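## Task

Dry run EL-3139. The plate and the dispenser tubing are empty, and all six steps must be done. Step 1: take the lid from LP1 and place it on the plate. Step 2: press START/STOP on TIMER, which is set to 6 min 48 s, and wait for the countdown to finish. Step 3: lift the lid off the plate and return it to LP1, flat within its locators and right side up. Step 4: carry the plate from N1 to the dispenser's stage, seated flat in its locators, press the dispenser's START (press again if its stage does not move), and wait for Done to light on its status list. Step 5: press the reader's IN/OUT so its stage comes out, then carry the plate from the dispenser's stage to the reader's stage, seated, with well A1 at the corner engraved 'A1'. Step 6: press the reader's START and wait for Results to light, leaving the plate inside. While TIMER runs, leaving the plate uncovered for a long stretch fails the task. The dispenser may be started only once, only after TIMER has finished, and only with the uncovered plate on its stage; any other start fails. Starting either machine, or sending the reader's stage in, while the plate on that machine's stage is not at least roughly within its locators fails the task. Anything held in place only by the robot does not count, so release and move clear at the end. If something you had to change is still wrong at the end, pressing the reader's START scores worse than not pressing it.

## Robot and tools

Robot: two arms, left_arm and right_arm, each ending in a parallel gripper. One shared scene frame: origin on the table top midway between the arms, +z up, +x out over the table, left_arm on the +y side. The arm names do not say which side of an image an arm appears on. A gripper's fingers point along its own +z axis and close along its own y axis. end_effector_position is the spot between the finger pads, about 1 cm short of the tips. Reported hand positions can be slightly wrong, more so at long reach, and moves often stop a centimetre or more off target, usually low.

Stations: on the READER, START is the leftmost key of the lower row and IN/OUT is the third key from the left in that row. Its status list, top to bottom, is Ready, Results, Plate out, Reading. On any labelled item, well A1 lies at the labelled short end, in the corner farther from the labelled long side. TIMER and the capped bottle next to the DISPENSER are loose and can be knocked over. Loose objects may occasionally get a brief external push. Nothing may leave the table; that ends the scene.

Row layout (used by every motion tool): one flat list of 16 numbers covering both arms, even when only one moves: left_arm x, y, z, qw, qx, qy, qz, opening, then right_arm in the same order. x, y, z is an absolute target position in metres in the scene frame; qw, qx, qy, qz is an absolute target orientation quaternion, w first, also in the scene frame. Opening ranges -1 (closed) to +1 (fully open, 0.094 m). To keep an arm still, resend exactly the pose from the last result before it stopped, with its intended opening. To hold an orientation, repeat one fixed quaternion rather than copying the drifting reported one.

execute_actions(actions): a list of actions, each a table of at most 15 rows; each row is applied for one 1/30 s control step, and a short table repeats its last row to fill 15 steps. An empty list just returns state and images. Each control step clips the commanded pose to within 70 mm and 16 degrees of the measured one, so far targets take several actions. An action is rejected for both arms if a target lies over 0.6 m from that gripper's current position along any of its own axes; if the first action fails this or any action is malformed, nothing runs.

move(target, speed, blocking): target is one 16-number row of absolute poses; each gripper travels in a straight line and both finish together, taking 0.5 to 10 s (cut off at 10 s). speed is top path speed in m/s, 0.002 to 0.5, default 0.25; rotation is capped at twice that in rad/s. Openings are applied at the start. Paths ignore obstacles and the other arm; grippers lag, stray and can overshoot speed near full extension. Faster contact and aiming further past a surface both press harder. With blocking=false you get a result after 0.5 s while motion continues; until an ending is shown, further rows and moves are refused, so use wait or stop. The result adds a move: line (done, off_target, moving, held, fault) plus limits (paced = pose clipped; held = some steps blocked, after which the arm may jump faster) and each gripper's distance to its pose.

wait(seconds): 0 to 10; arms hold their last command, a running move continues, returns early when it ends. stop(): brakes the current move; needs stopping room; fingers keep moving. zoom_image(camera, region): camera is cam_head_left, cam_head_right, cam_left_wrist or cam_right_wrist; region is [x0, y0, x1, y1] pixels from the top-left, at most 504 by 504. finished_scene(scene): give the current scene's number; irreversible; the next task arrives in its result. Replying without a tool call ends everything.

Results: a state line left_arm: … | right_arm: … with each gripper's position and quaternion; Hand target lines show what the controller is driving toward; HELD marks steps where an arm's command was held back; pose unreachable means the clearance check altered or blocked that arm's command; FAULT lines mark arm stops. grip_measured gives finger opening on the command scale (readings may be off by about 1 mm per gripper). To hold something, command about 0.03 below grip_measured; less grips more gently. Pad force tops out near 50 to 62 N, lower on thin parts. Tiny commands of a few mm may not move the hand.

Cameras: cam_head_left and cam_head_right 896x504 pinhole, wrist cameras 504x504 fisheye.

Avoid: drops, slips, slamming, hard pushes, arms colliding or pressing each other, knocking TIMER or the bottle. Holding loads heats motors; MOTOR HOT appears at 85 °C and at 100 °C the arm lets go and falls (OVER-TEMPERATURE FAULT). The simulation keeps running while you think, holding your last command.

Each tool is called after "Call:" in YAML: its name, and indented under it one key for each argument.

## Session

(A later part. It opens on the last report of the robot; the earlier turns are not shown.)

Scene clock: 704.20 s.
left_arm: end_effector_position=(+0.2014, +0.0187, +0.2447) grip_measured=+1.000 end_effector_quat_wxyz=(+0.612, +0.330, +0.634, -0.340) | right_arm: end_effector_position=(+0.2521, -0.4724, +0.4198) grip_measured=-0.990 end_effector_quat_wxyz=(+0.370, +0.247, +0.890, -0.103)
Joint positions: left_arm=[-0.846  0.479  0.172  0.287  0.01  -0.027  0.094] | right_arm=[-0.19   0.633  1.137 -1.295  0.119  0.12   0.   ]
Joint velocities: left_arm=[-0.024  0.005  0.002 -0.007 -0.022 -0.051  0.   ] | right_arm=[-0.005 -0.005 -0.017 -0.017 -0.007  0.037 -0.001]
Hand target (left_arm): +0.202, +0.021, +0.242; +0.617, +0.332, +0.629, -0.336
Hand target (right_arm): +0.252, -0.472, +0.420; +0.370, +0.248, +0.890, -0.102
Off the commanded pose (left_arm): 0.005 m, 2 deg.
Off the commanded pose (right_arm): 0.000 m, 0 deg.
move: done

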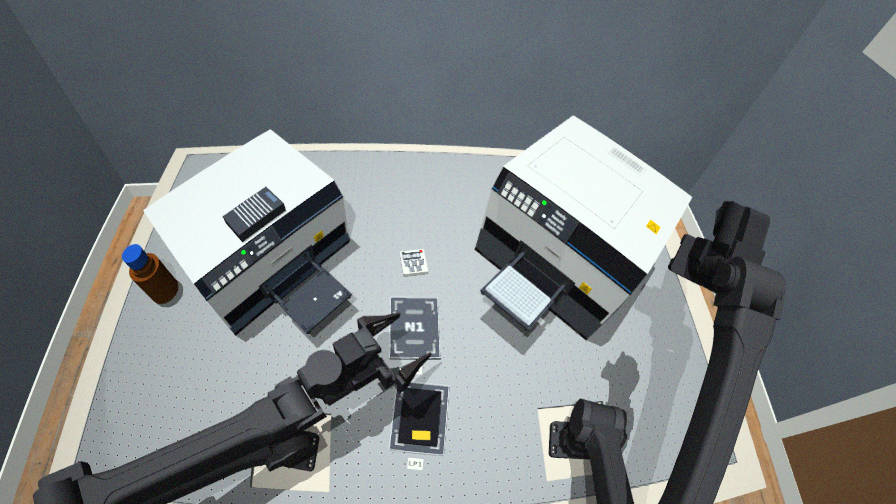

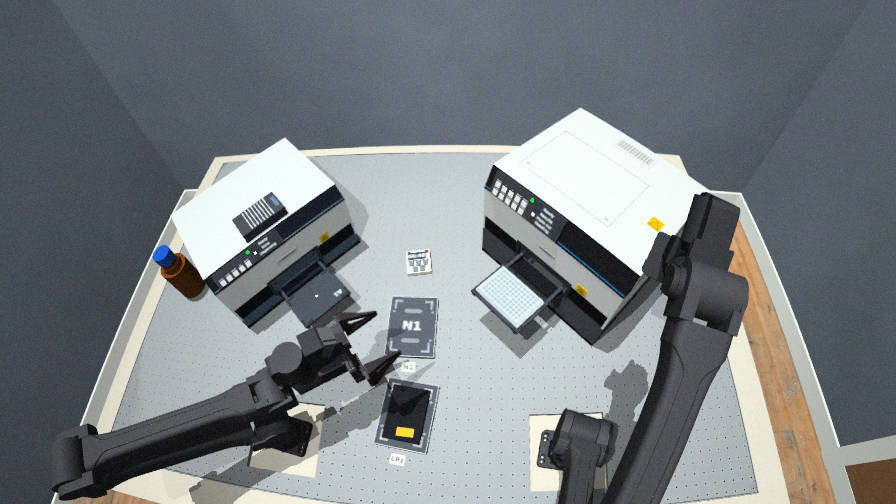

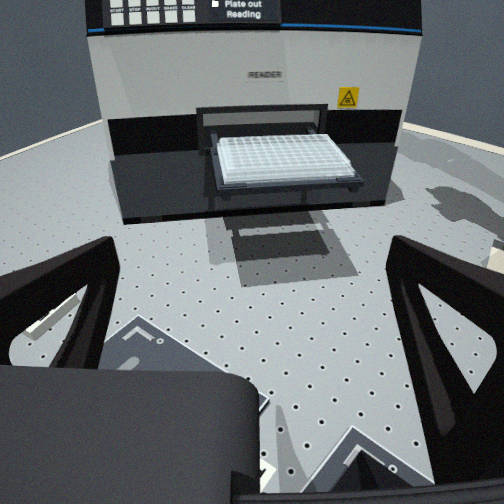

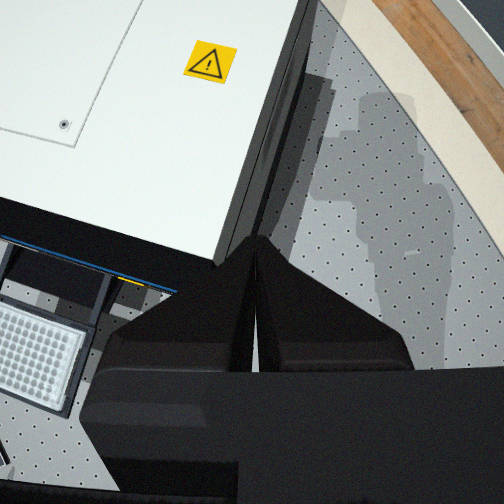

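Call:
execute_actions:
  actions: []

Call:
move:
  target: [0.2,0.2,0.25,0.612,0.330,0.634,-0.340,1,0.46,-0.17,0.385,0.408,0.235,0.875,-0.109,-1]
  speed: 0.2

Scene clock: 710.57 s.
left_arm: end_effector_position=(+0.2014, +0.0187, +0.2447) grip_measured=+1.000 end_effector_quat_wxyz=(+0.612, +0.330, +0.633, -0.339) | right_arm: end_effector_position=(+0.2521, -0.4724, +0.4198) grip_measured=-0.990 end_effector_quat_wxyz=(+0.370, +0.247, +0.890, -0.103)
Joint positions: left_arm=[-0.846  0.479  0.172  0.287  0.01  -0.024  0.094] | right_arm=[-0.19   0.633  1.137 -1.295  0.119  0.12   0.   ]
Joint velocities: left_arm=[ 0.005 -0.015  0.002 -0.002 -0.051  0.037  0.   ] | right_arm=[-0.015 -0.015  0.002 -0.007  0.022  0.037 -0.001]
Hand target (left_arm): +0.202, +0.021, +0.242; +0.617, +0.332, +0.629, -0.336
Hand target (right_arm): +0.252, -0.472, +0.420; +0.370, +0.248, +0.890, -0.102
Off the commanded pose (left_arm): 0.005 m, 2 deg.
Off the commanded pose (right_arm): 0.000 m, 0 deg.

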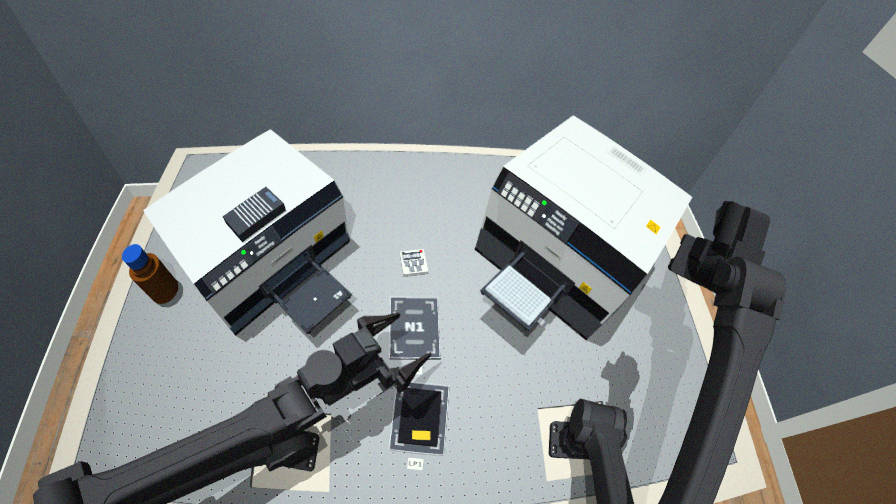

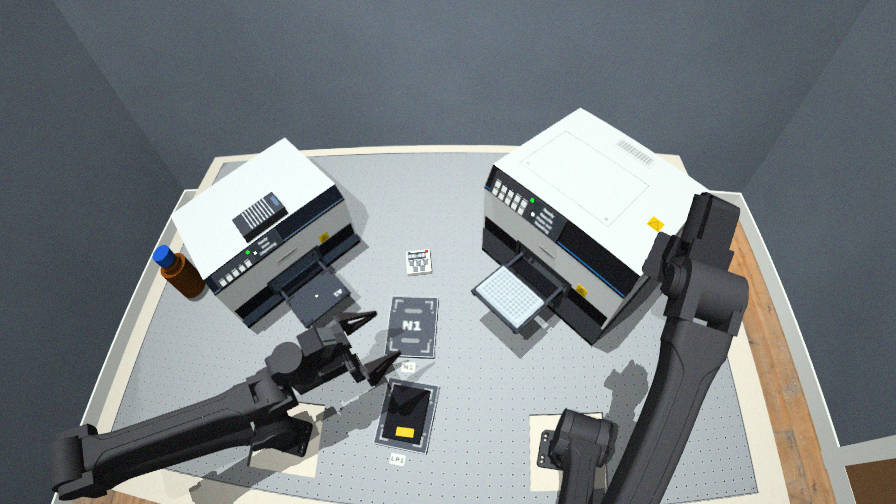

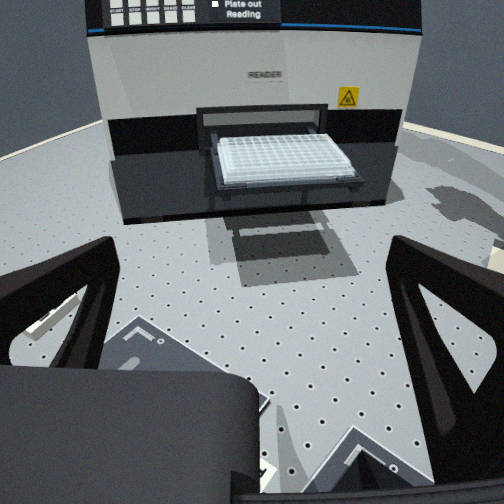

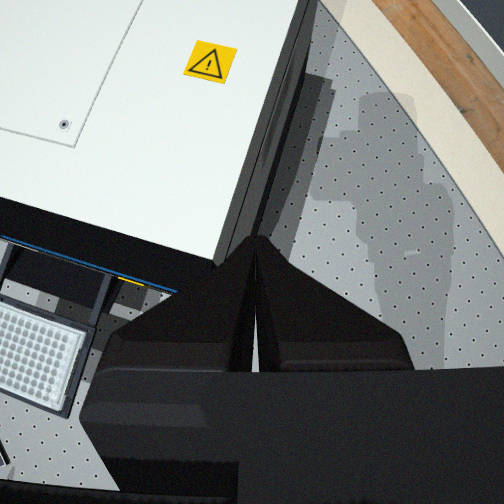

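Scene clock: 712.90 s.
left_arm: end_effector_position=(+0.2010, +0.2007, +0.2444) grip_measured=+1.000 end_effector_quat_wxyz=(+0.614, +0.319, +0.633, -0.346) | right_arm: end_effector_position=(+0.4566, -0.1834, +0.3664) grip_measured=-0.990 end_effector_quat_wxyz=(+0.400, +0.215, +0.880, -0.140)
Joint positions: left_arm=[ 0.688  0.052  0.157 -0.278  1.537  0.126  0.094] | right_arm=[ 0.822  1.345  1.424 -1.257  0.804  0.95   0.   ]
Joint velocities: left_arm=[ 0.005  0.005  0.002 -0.007 -0.007 -0.007  0.   ] | right_arm=[-0.005 -0.015 -0.007  0.007  0.037  0.037  0.001]
Hand target (left_arm): +0.201, +0.201, +0.245; +0.614, +0.319, +0.633, -0.346
Hand target (right_arm): +0.462, -0.177, +0.388; +0.416, +0.228, +0.872, -0.120
Off the commanded pose (left_arm): 0.006 m, 1 deg.
Off the commanded pose (right_arm): 0.023 m, 4 deg.
move: held (left_arm), off_target (right_arm); limits=held; held on 4 of 70 steps (left_arm), including the last (left_arm)
pose unreachable (left arm): on one or more control steps of this call, first in action 0 (counted from 0), this arm could not follow its commanded pose, so it was not sent that pose on those steps. On the call's last step it was still not sent that pose. It may still have moved: this result reports where it is.
cause: the commanded pose would bring two parts of the arm too close to each other (its wrist (the part past joint 4) and its wrist camera, with joints 5 (wrist yaw) and 6 (wrist roll) between them).

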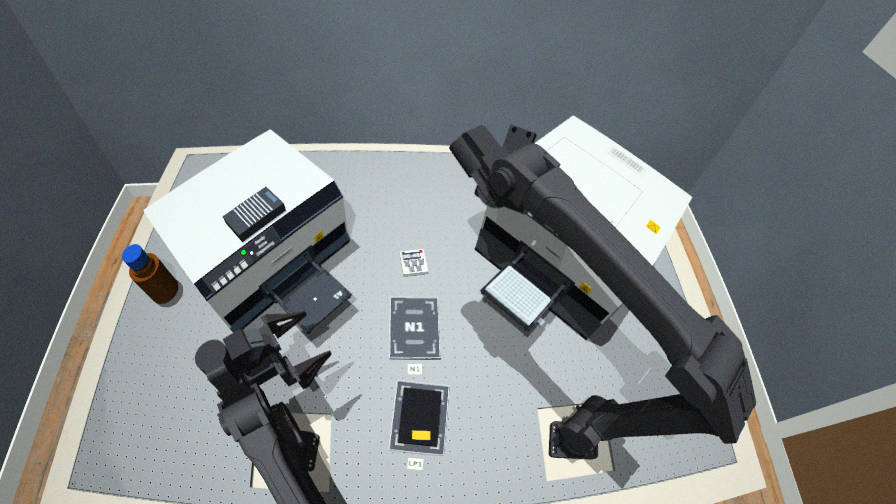

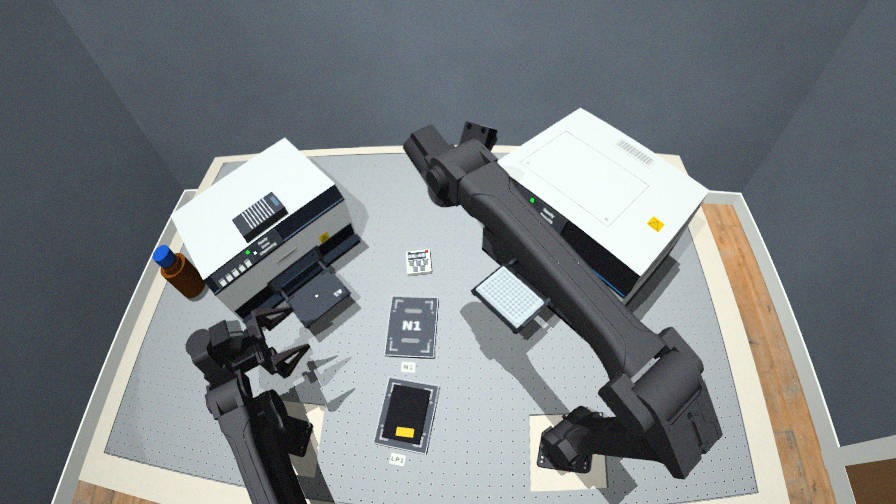

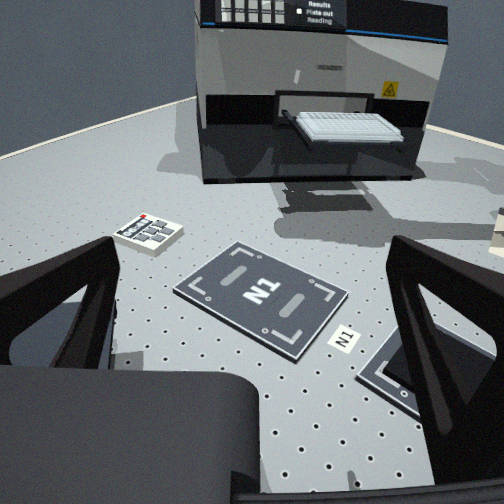

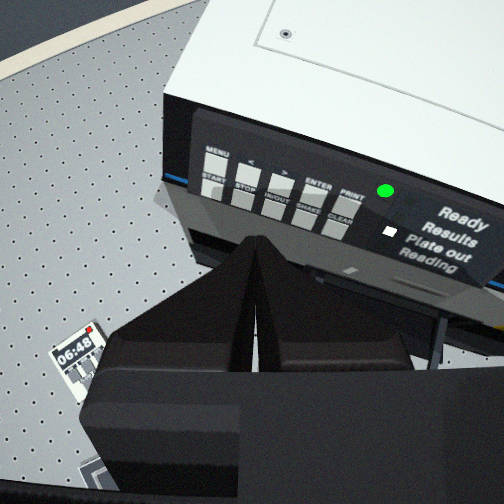

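Call:
move:
  target: [0.201,0.2007,0.2444,0.614,0.319,0.633,-0.346,1,0.502,-0.172,0.305,0.408,0.235,0.875,-0.109,-1]
  speed: 0.1

Scene clock: 715.10 s.
left_arm: end_effector_position=(+0.2010, +0.2007, +0.2444) grip_measured=+1.000 end_effector_quat_wxyz=(+0.614, +0.319, +0.633, -0.346) | right_arm: end_effector_position=(+0.4964, -0.1707, +0.3114) grip_measured=-0.990 end_effector_quat_wxyz=(+0.411, +0.238, +0.874, -0.104)
Joint positions: left_arm=[ 0.688  0.052  0.157 -0.278  1.537  0.126  0.094] | right_arm=[ 0.785  1.412  1.338 -1.012  0.762  0.937  0.   ]
Joint velocities: left_arm=[ 0.015 -0.005  0.002 -0.007  0.066 -0.095  0.   ] | right_arm=[ 0.005 -0.015 -0.012 -0.012 -0.022 -0.095 -0.001]
Hand target (left_arm): +0.201, +0.201, +0.244; +0.614, +0.319, +0.633, -0.346
Hand target (right_arm): +0.501, -0.173, +0.305; +0.407, +0.236, +0.876, -0.109
Off the commanded pose (left_arm): 0.000 m, 0 deg.
Off the commanded pose (right_arm): 0.009 m, 1 deg.
move: done

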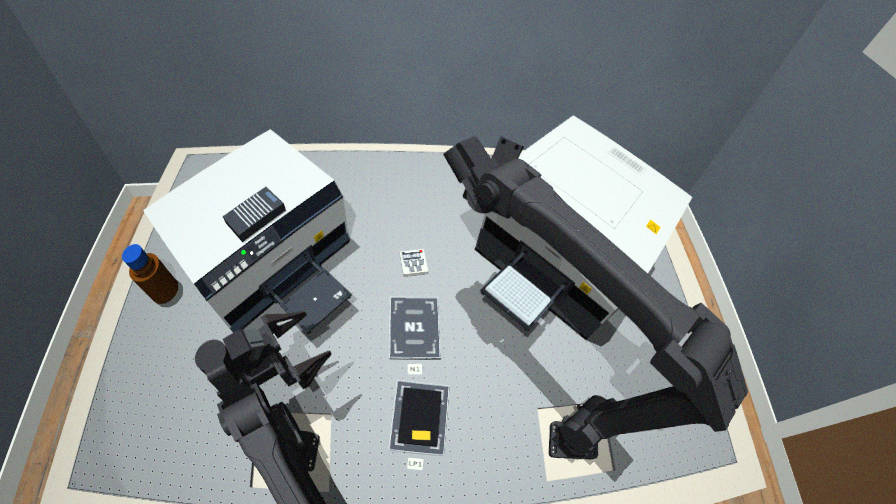

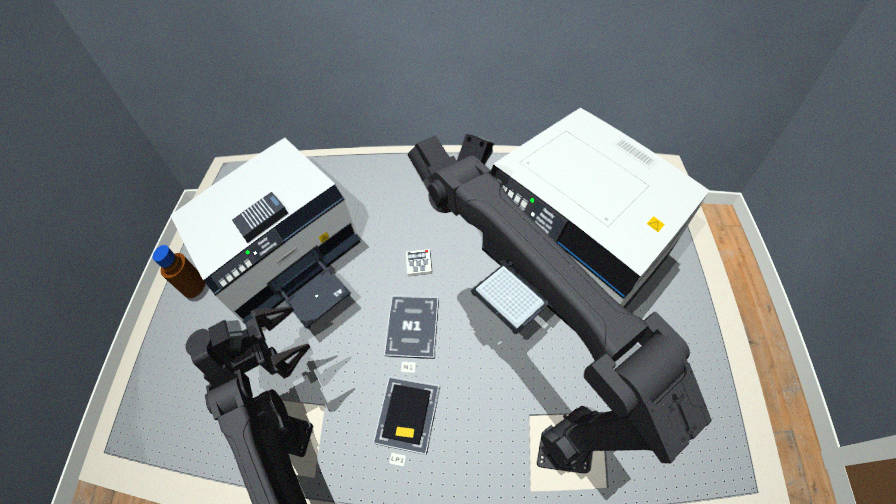

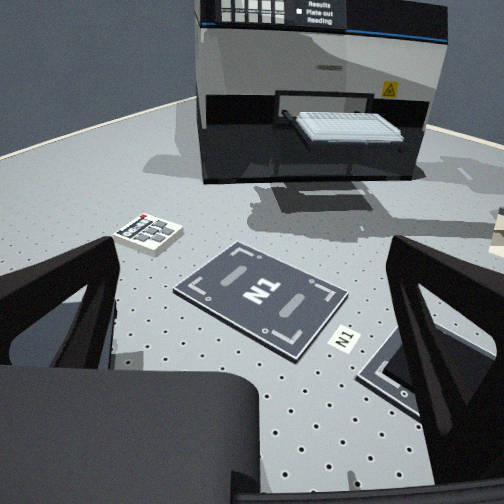

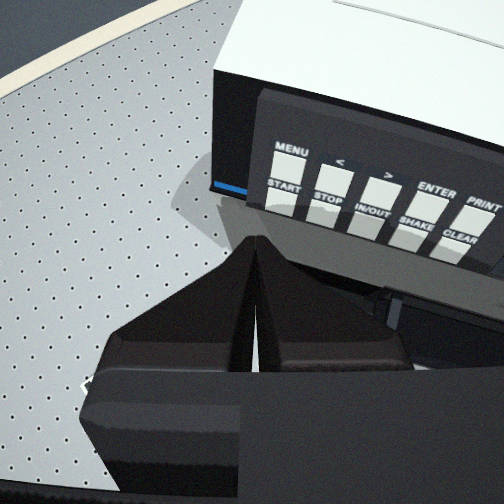

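Call:
move:
  target: [0.201,0.2007,0.2444,0.614,0.319,0.633,-0.346,1,0.514,-0.19,0.279,0.408,0.235,0.875,-0.109,-1]
  speed: 0.04

Scene clock: 718.10 s.
left_arm: end_effector_position=(+0.2010, +0.2007, +0.2444) grip_measured=+1.000 end_effector_quat_wxyz=(+0.614, +0.319, +0.633, -0.346) | right_arm: end_effector_position=(+0.5086, -0.1880, +0.2887) grip_measured=-0.990 end_effector_quat_wxyz=(+0.413, +0.240, +0.873, -0.102)
Joint positions: left_arm=[ 0.688  0.052  0.157 -0.278  1.537  0.126  0.094] | right_arm=[ 0.738  1.412  1.274 -0.903  0.739  0.881  0.   ]
Joint velocities: left_arm=[-0.015 -0.005 -0.012 -0.012 -0.022  0.007  0.   ] | right_arm=[-0.015  0.005 -0.002  0.002 -0.022 -0.081  0.   ]
Hand target (left_arm): +0.201, +0.201, +0.244; +0.614, +0.319, +0.633, -0.346
Hand target (right_arm): +0.513, -0.190, +0.279; +0.407, +0.235, +0.876, -0.109
Off the commanded pose (left_arm): 0.000 m, 0 deg.
Off the commanded pose (right_arm): 0.011 m, 1 deg.
move: off_target (right_arm)

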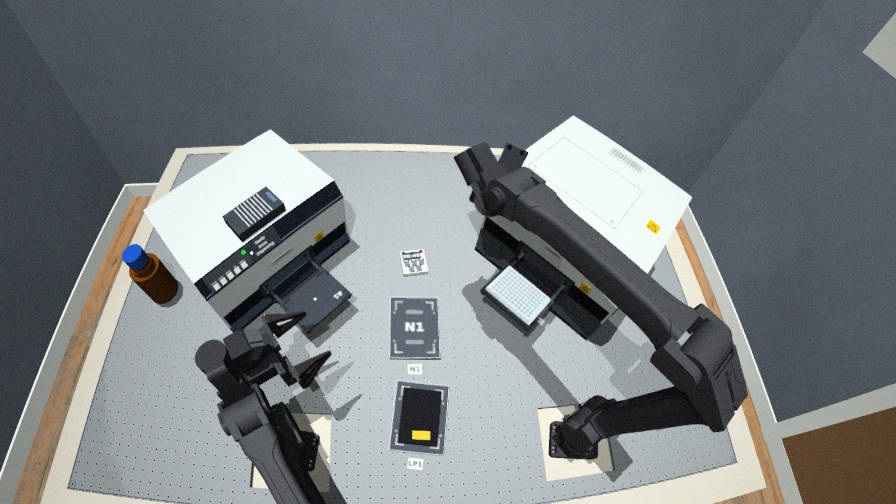

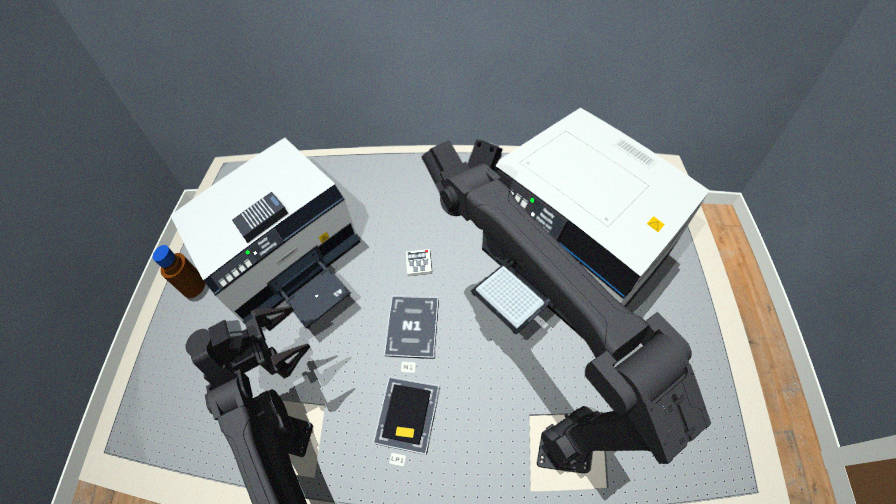

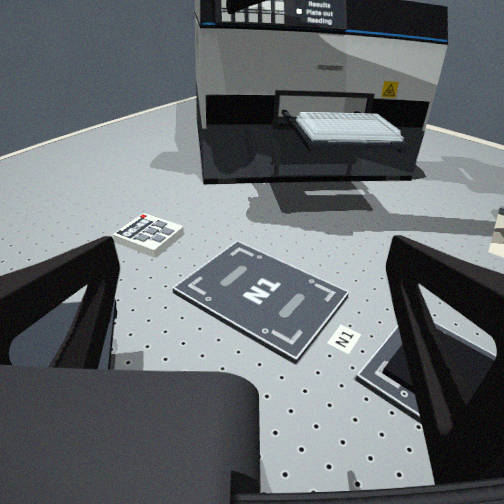

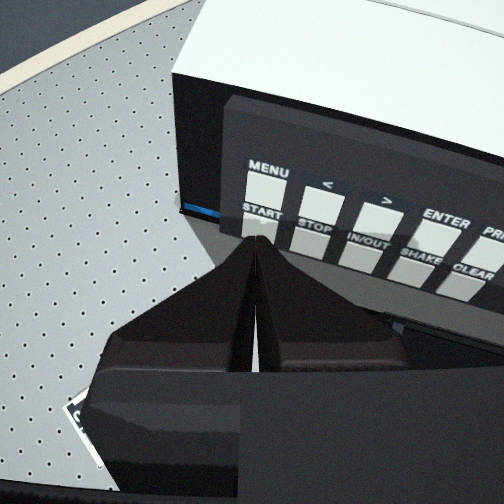

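Call:
move:
  target: [0.201,0.2007,0.2444,0.614,0.319,0.633,-0.346,1,0.523,-0.193,0.264,0.407,0.236,0.876,-0.109,-1]
  speed: 0.025

Scene clock: 721.47 s.
left_arm: end_effector_position=(+0.2010, +0.2007, +0.2444) grip_measured=+1.000 end_effector_quat_wxyz=(+0.614, +0.319, +0.633, -0.346) | right_arm: end_effector_position=(+0.5171, -0.1894, +0.2770) grip_measured=-0.990 end_effector_quat_wxyz=(+0.413, +0.240, +0.873, -0.099)
Joint positions: left_arm=[ 0.688  0.052  0.157 -0.278  1.537  0.126  0.094] | right_arm=[ 0.724  1.43   1.259 -0.855  0.728  0.864  0.   ]
Joint velocities: left_arm=[ 0.005 -0.015  0.002 -0.007 -0.037  0.007  0.   ] | right_arm=[ 0.005 -0.005  0.007  0.002  0.037  0.037  0.001]
Hand target (left_arm): +0.201, +0.201, +0.244; +0.614, +0.319, +0.633, -0.346
Hand target (right_arm): +0.522, -0.193, +0.264; +0.407, +0.236, +0.876, -0.109
Off the commanded pose (left_arm): 0.000 m, 0 deg.
Off the commanded pose (right_arm): 0.015 m, 1 deg.
move: off_target (right_arm)

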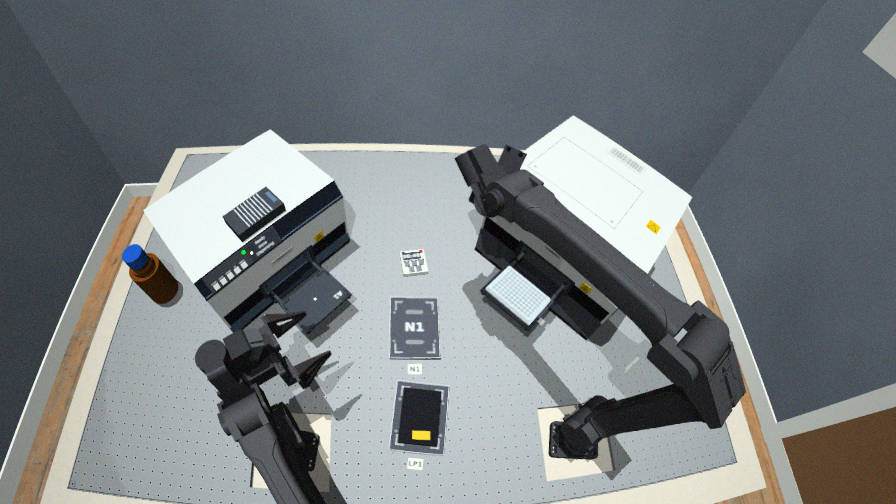

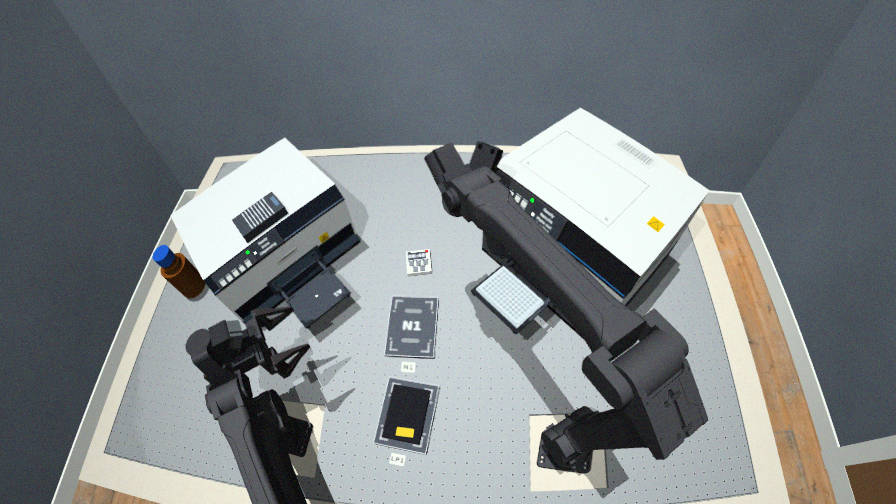

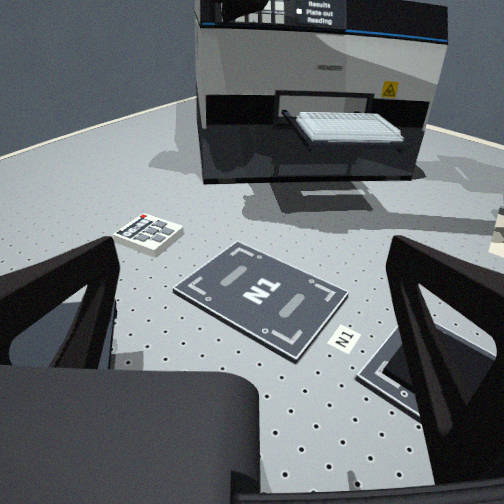

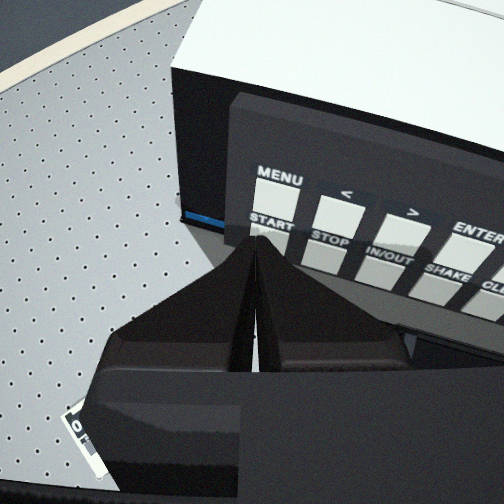

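Call:
move:
  target: [0.201,0.2007,0.2444,0.614,0.319,0.633,-0.346,1,0.524,-0.202,0.258,0.407,0.236,0.876,-0.109,-1]
  speed: 0.025

Scene clock: 723.80 s.
left_arm: end_effector_position=(+0.2010, +0.2007, +0.2444) grip_measured=+1.000 end_effector_quat_wxyz=(+0.614, +0.319, +0.633, -0.346) | right_arm: end_effector_position=(+0.5182, -0.1870, +0.2711) grip_measured=-0.990 end_effector_quat_wxyz=(+0.414, +0.232, +0.875, -0.094)
Joint positions: left_arm=[ 0.688  0.052  0.157 -0.278  1.537  0.126  0.094] | right_arm=[ 0.724  1.43   1.242 -0.824  0.716  0.844  0.   ]
Joint velocities: left_arm=[-0.015  0.005  0.007  0.022  0.007 -0.022  0.   ] | right_arm=[-0.005 -0.005 -0.002 -0.022 -0.066  0.037 -0.001]
Hand target (left_arm): +0.201, +0.201, +0.244; +0.614, +0.319, +0.633, -0.346
Hand target (right_arm): +0.523, -0.202, +0.258; +0.406, +0.236, +0.876, -0.109
Off the commanded pose (left_arm): 0.000 m, 0 deg.
Off the commanded pose (right_arm): 0.021 m, 2 deg.
move: off_target (right_arm)

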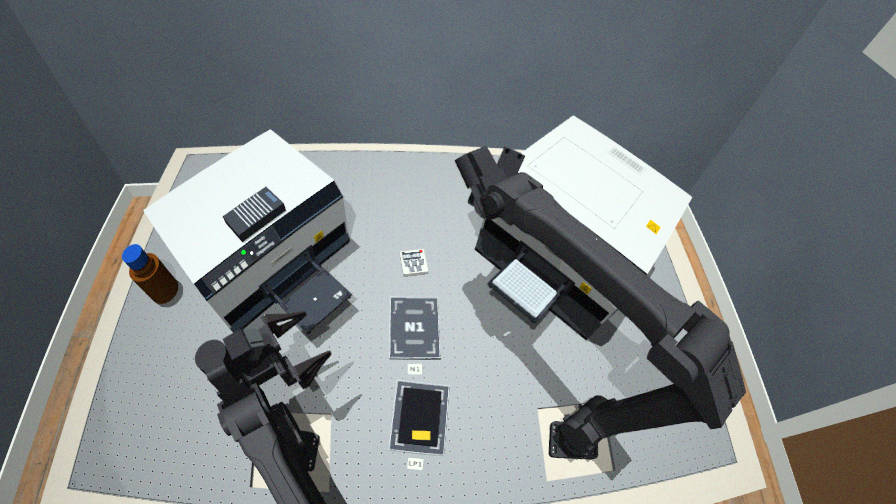

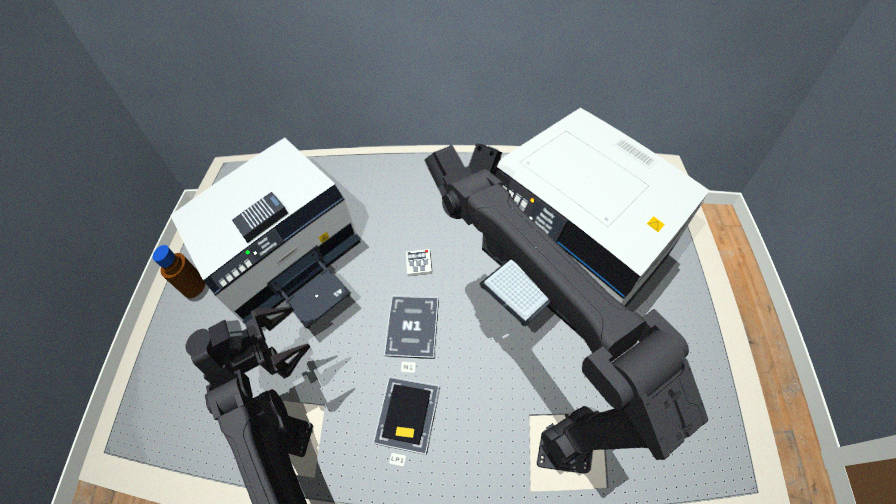

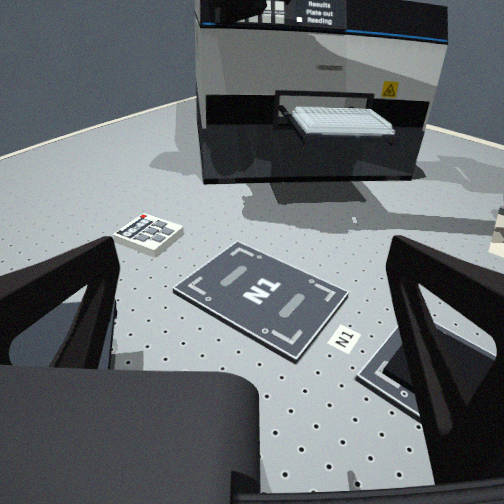

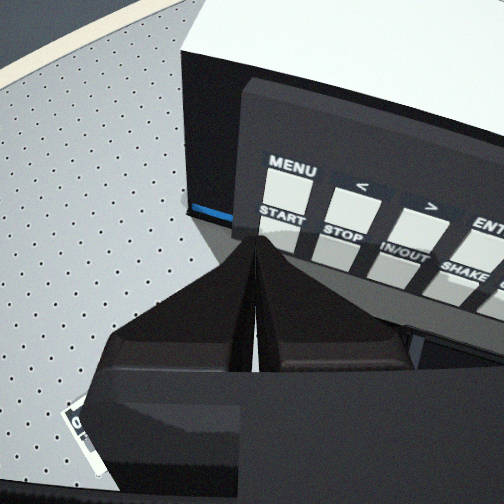

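Call:
move:
  target: [0.201,0.2007,0.2444,0.614,0.319,0.633,-0.346,1,0.42,-0.13,0.38,0.414,0.232,0.875,-0.094,-1]
  speed: 0.15

Call:
wait:
  seconds: 10

Scene clock: 726.60 s.
left_arm: end_effector_position=(+0.2010, +0.2007, +0.2444) grip_measured=+1.000 end_effector_quat_wxyz=(+0.614, +0.319, +0.633, -0.346) | right_arm: end_effector_position=(+0.4201, -0.1341, +0.3633) grip_measured=-0.990 end_effector_quat_wxyz=(+0.408, +0.219, +0.879, -0.111)
Joint positions: left_arm=[ 0.688  0.052  0.157 -0.278  1.537  0.126  0.094] | right_arm=[ 0.964  1.348  1.424 -1.329  0.828  1.129  0.   ]
Joint velocities: left_arm=[-0.005 -0.015 -0.017  0.007 -0.066 -0.081  0.   ] | right_arm=[-0.015 -0.005 -0.007 -0.012 -0.066  0.007 -0.   ]
Hand target (left_arm): +0.201, +0.201, +0.244; +0.614, +0.319, +0.633, -0.346
Hand target (right_arm): +0.423, -0.129, +0.381; +0.418, +0.231, +0.874, -0.095
Off the commanded pose (left_arm): 0.000 m, 0 deg.
Off the commanded pose (right_arm): 0.017 m, 3 deg.
move: off_target (right_arm)

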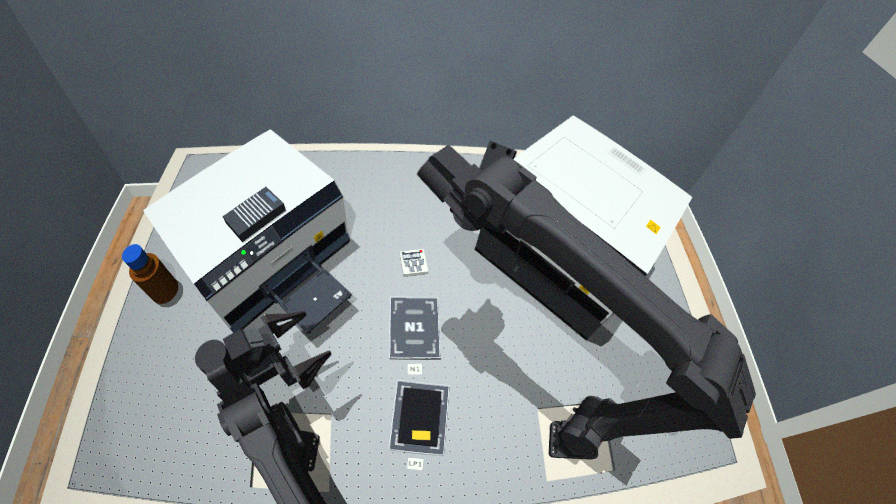

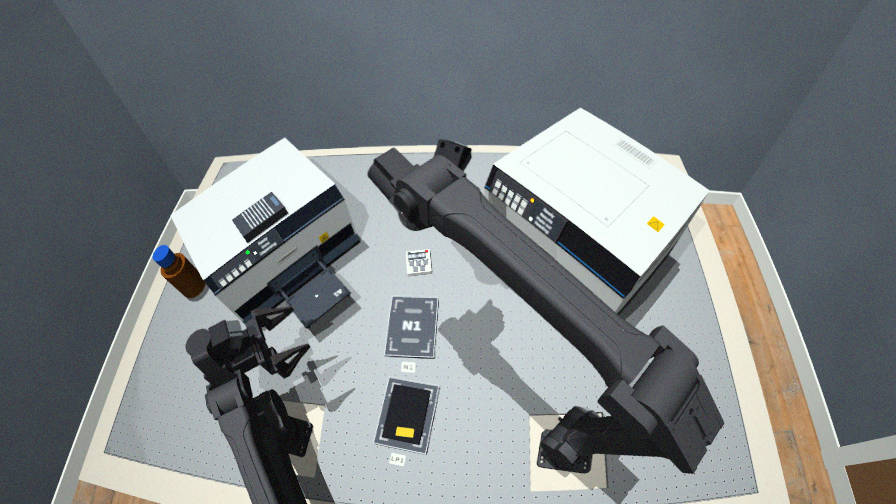

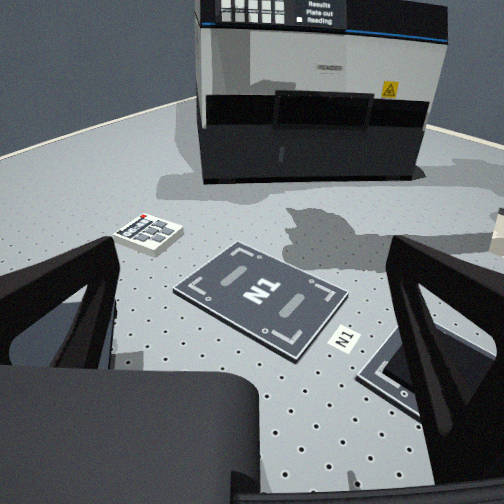

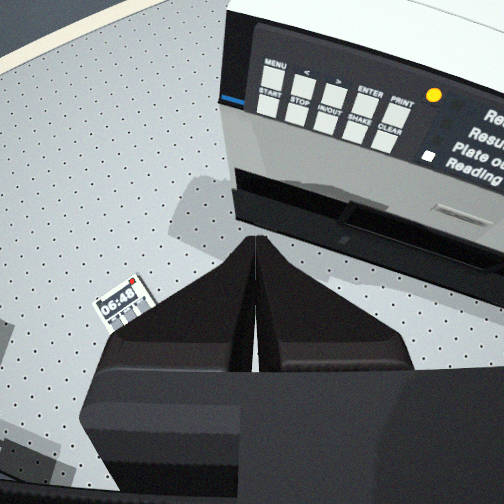

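Scene clock: 736.60 s.
left_arm: end_effector_position=(+0.2010, +0.2007, +0.2444) grip_measured=+1.000 end_effector_quat_wxyz=(+0.614, +0.319, +0.633, -0.346) | right_arm: end_effector_position=(+0.4201, -0.1341, +0.3633) grip_measured=-0.990 end_effector_quat_wxyz=(+0.408, +0.221, +0.879, -0.110)
Joint positions: left_arm=[ 0.688  0.052  0.157 -0.278  1.537  0.126  0.094] | right_arm=[ 0.964  1.348  1.424 -1.329  0.828  1.132  0.   ]
Joint velocities: left_arm=[-0.005 -0.005 -0.012  0.002 -0.022  0.022  0.   ] | right_arm=[-0.015 -0.005  0.012 -0.002  0.037 -0.037 -0.001]
Hand target (left_arm): +0.201, +0.201, +0.244; +0.614, +0.319, +0.633, -0.346
Hand target (right_arm): +0.423, -0.129, +0.381; +0.418, +0.231, +0.874, -0.095
Off the commanded pose (left_arm): 0.000 m, 0 deg.
Off the commanded pose (right_arm): 0.017 m, 2 deg.
wait: 10.00 s; at rest by 0.17 s

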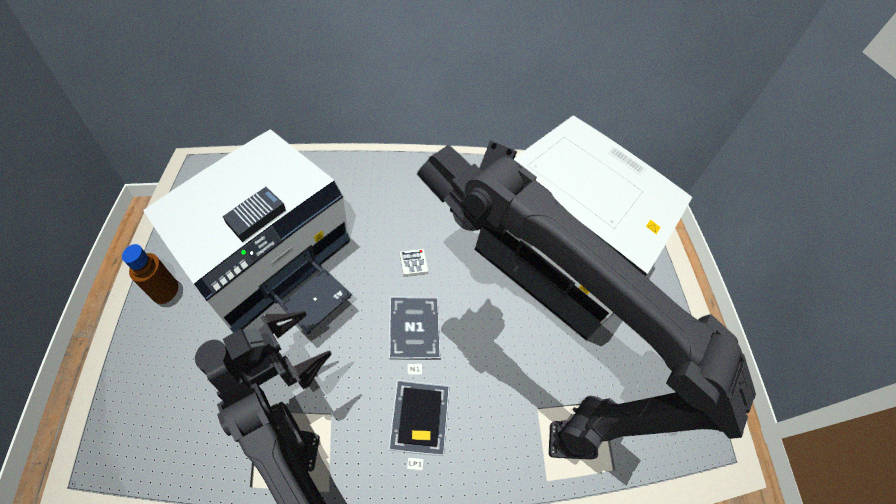

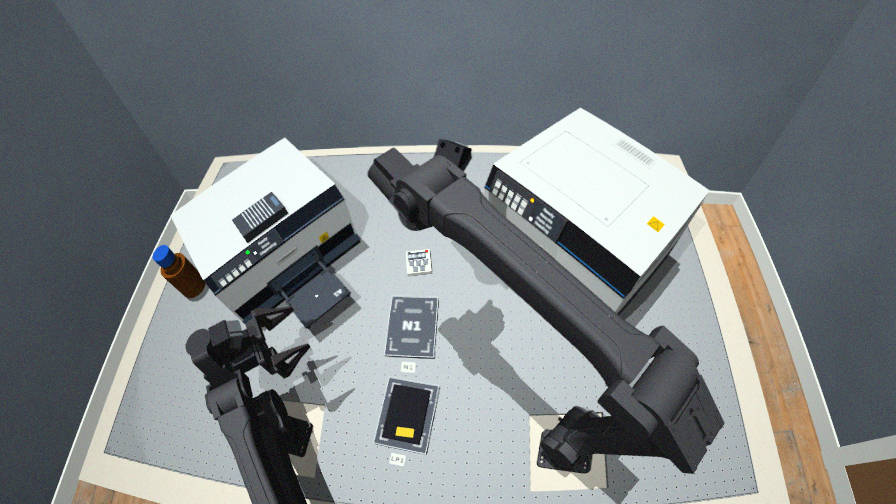

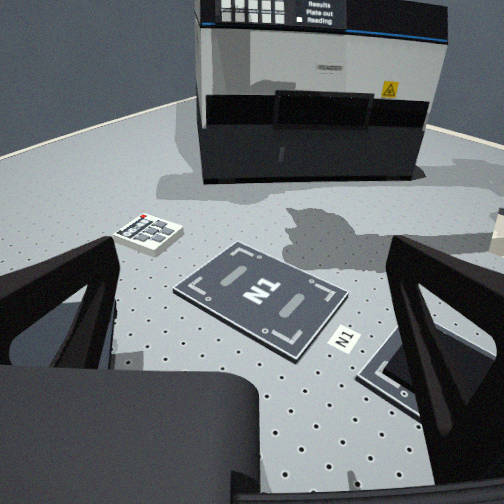

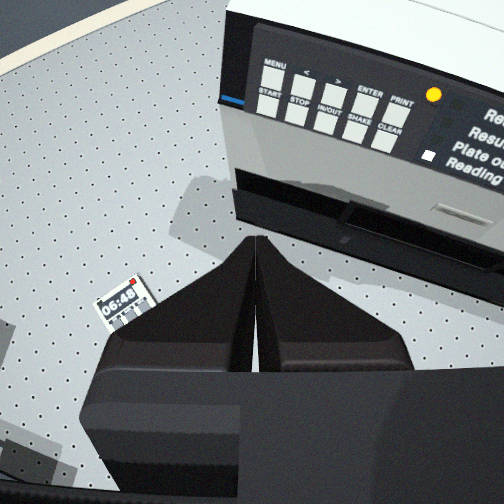

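Call:
wait:
  seconds: 10

Scene clock: 747.33 s.
left_arm: end_effector_position=(+0.2010, +0.2007, +0.2444) grip_measured=+1.000 end_effector_quat_wxyz=(+0.614, +0.319, +0.633, -0.346) | right_arm: end_effector_position=(+0.4201, -0.1341, +0.3633) grip_measured=-0.990 end_effector_quat_wxyz=(+0.408, +0.221, +0.879, -0.110)
Joint positions: left_arm=[ 0.688  0.052  0.157 -0.278  1.537  0.126  0.094] | right_arm=[ 0.964  1.348  1.424 -1.329  0.828  1.132  0.   ]
Joint velocities: left_arm=[-0.005 -0.005  0.002  0.002 -0.051 -0.007  0.   ] | right_arm=[-0.005 -0.005 -0.002 -0.012 -0.037 -0.007 -0.   ]
Hand target (left_arm): +0.201, +0.201, +0.244; +0.614, +0.319, +0.633, -0.346
Hand target (right_arm): +0.423, -0.129, +0.381; +0.418, +0.231, +0.874, -0.095
Off the commanded pose (left_arm): 0.000 m, 0 deg.
Off the commanded pose (right_arm): 0.017 m, 2 deg.
wait: 10.00 s; at rest from the start

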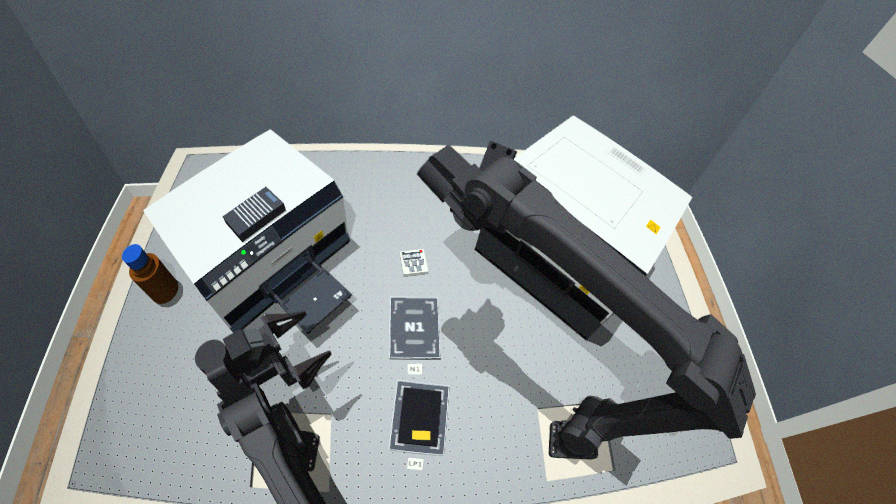

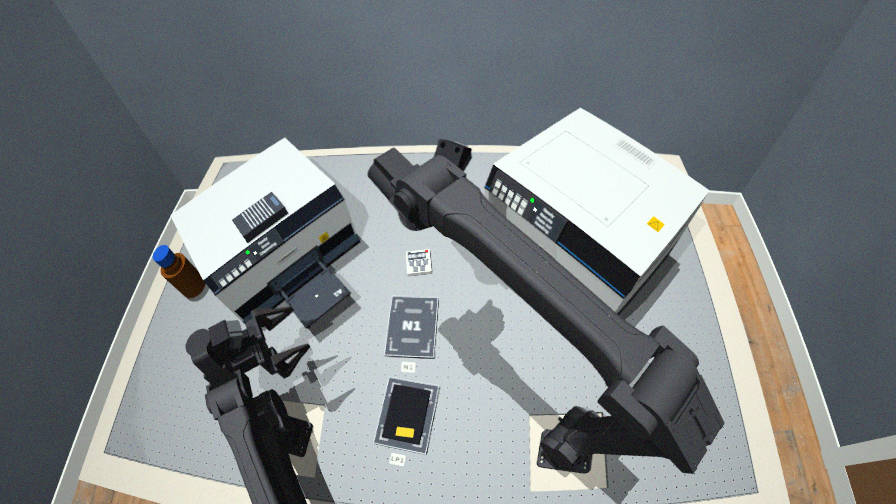

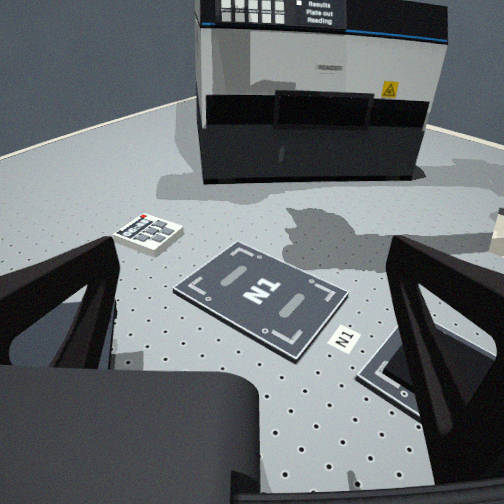

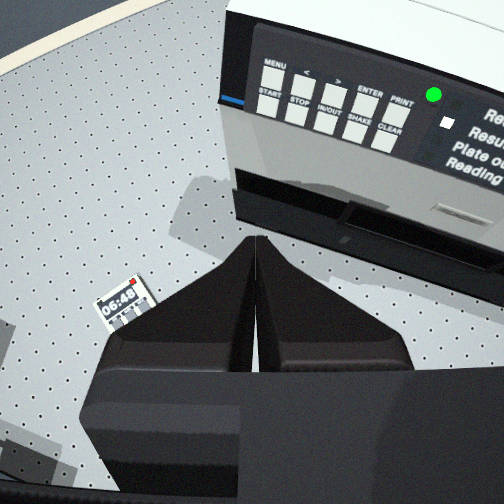

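Call:
finished_scene:
  scene: 2

The scene is finished: the task was done.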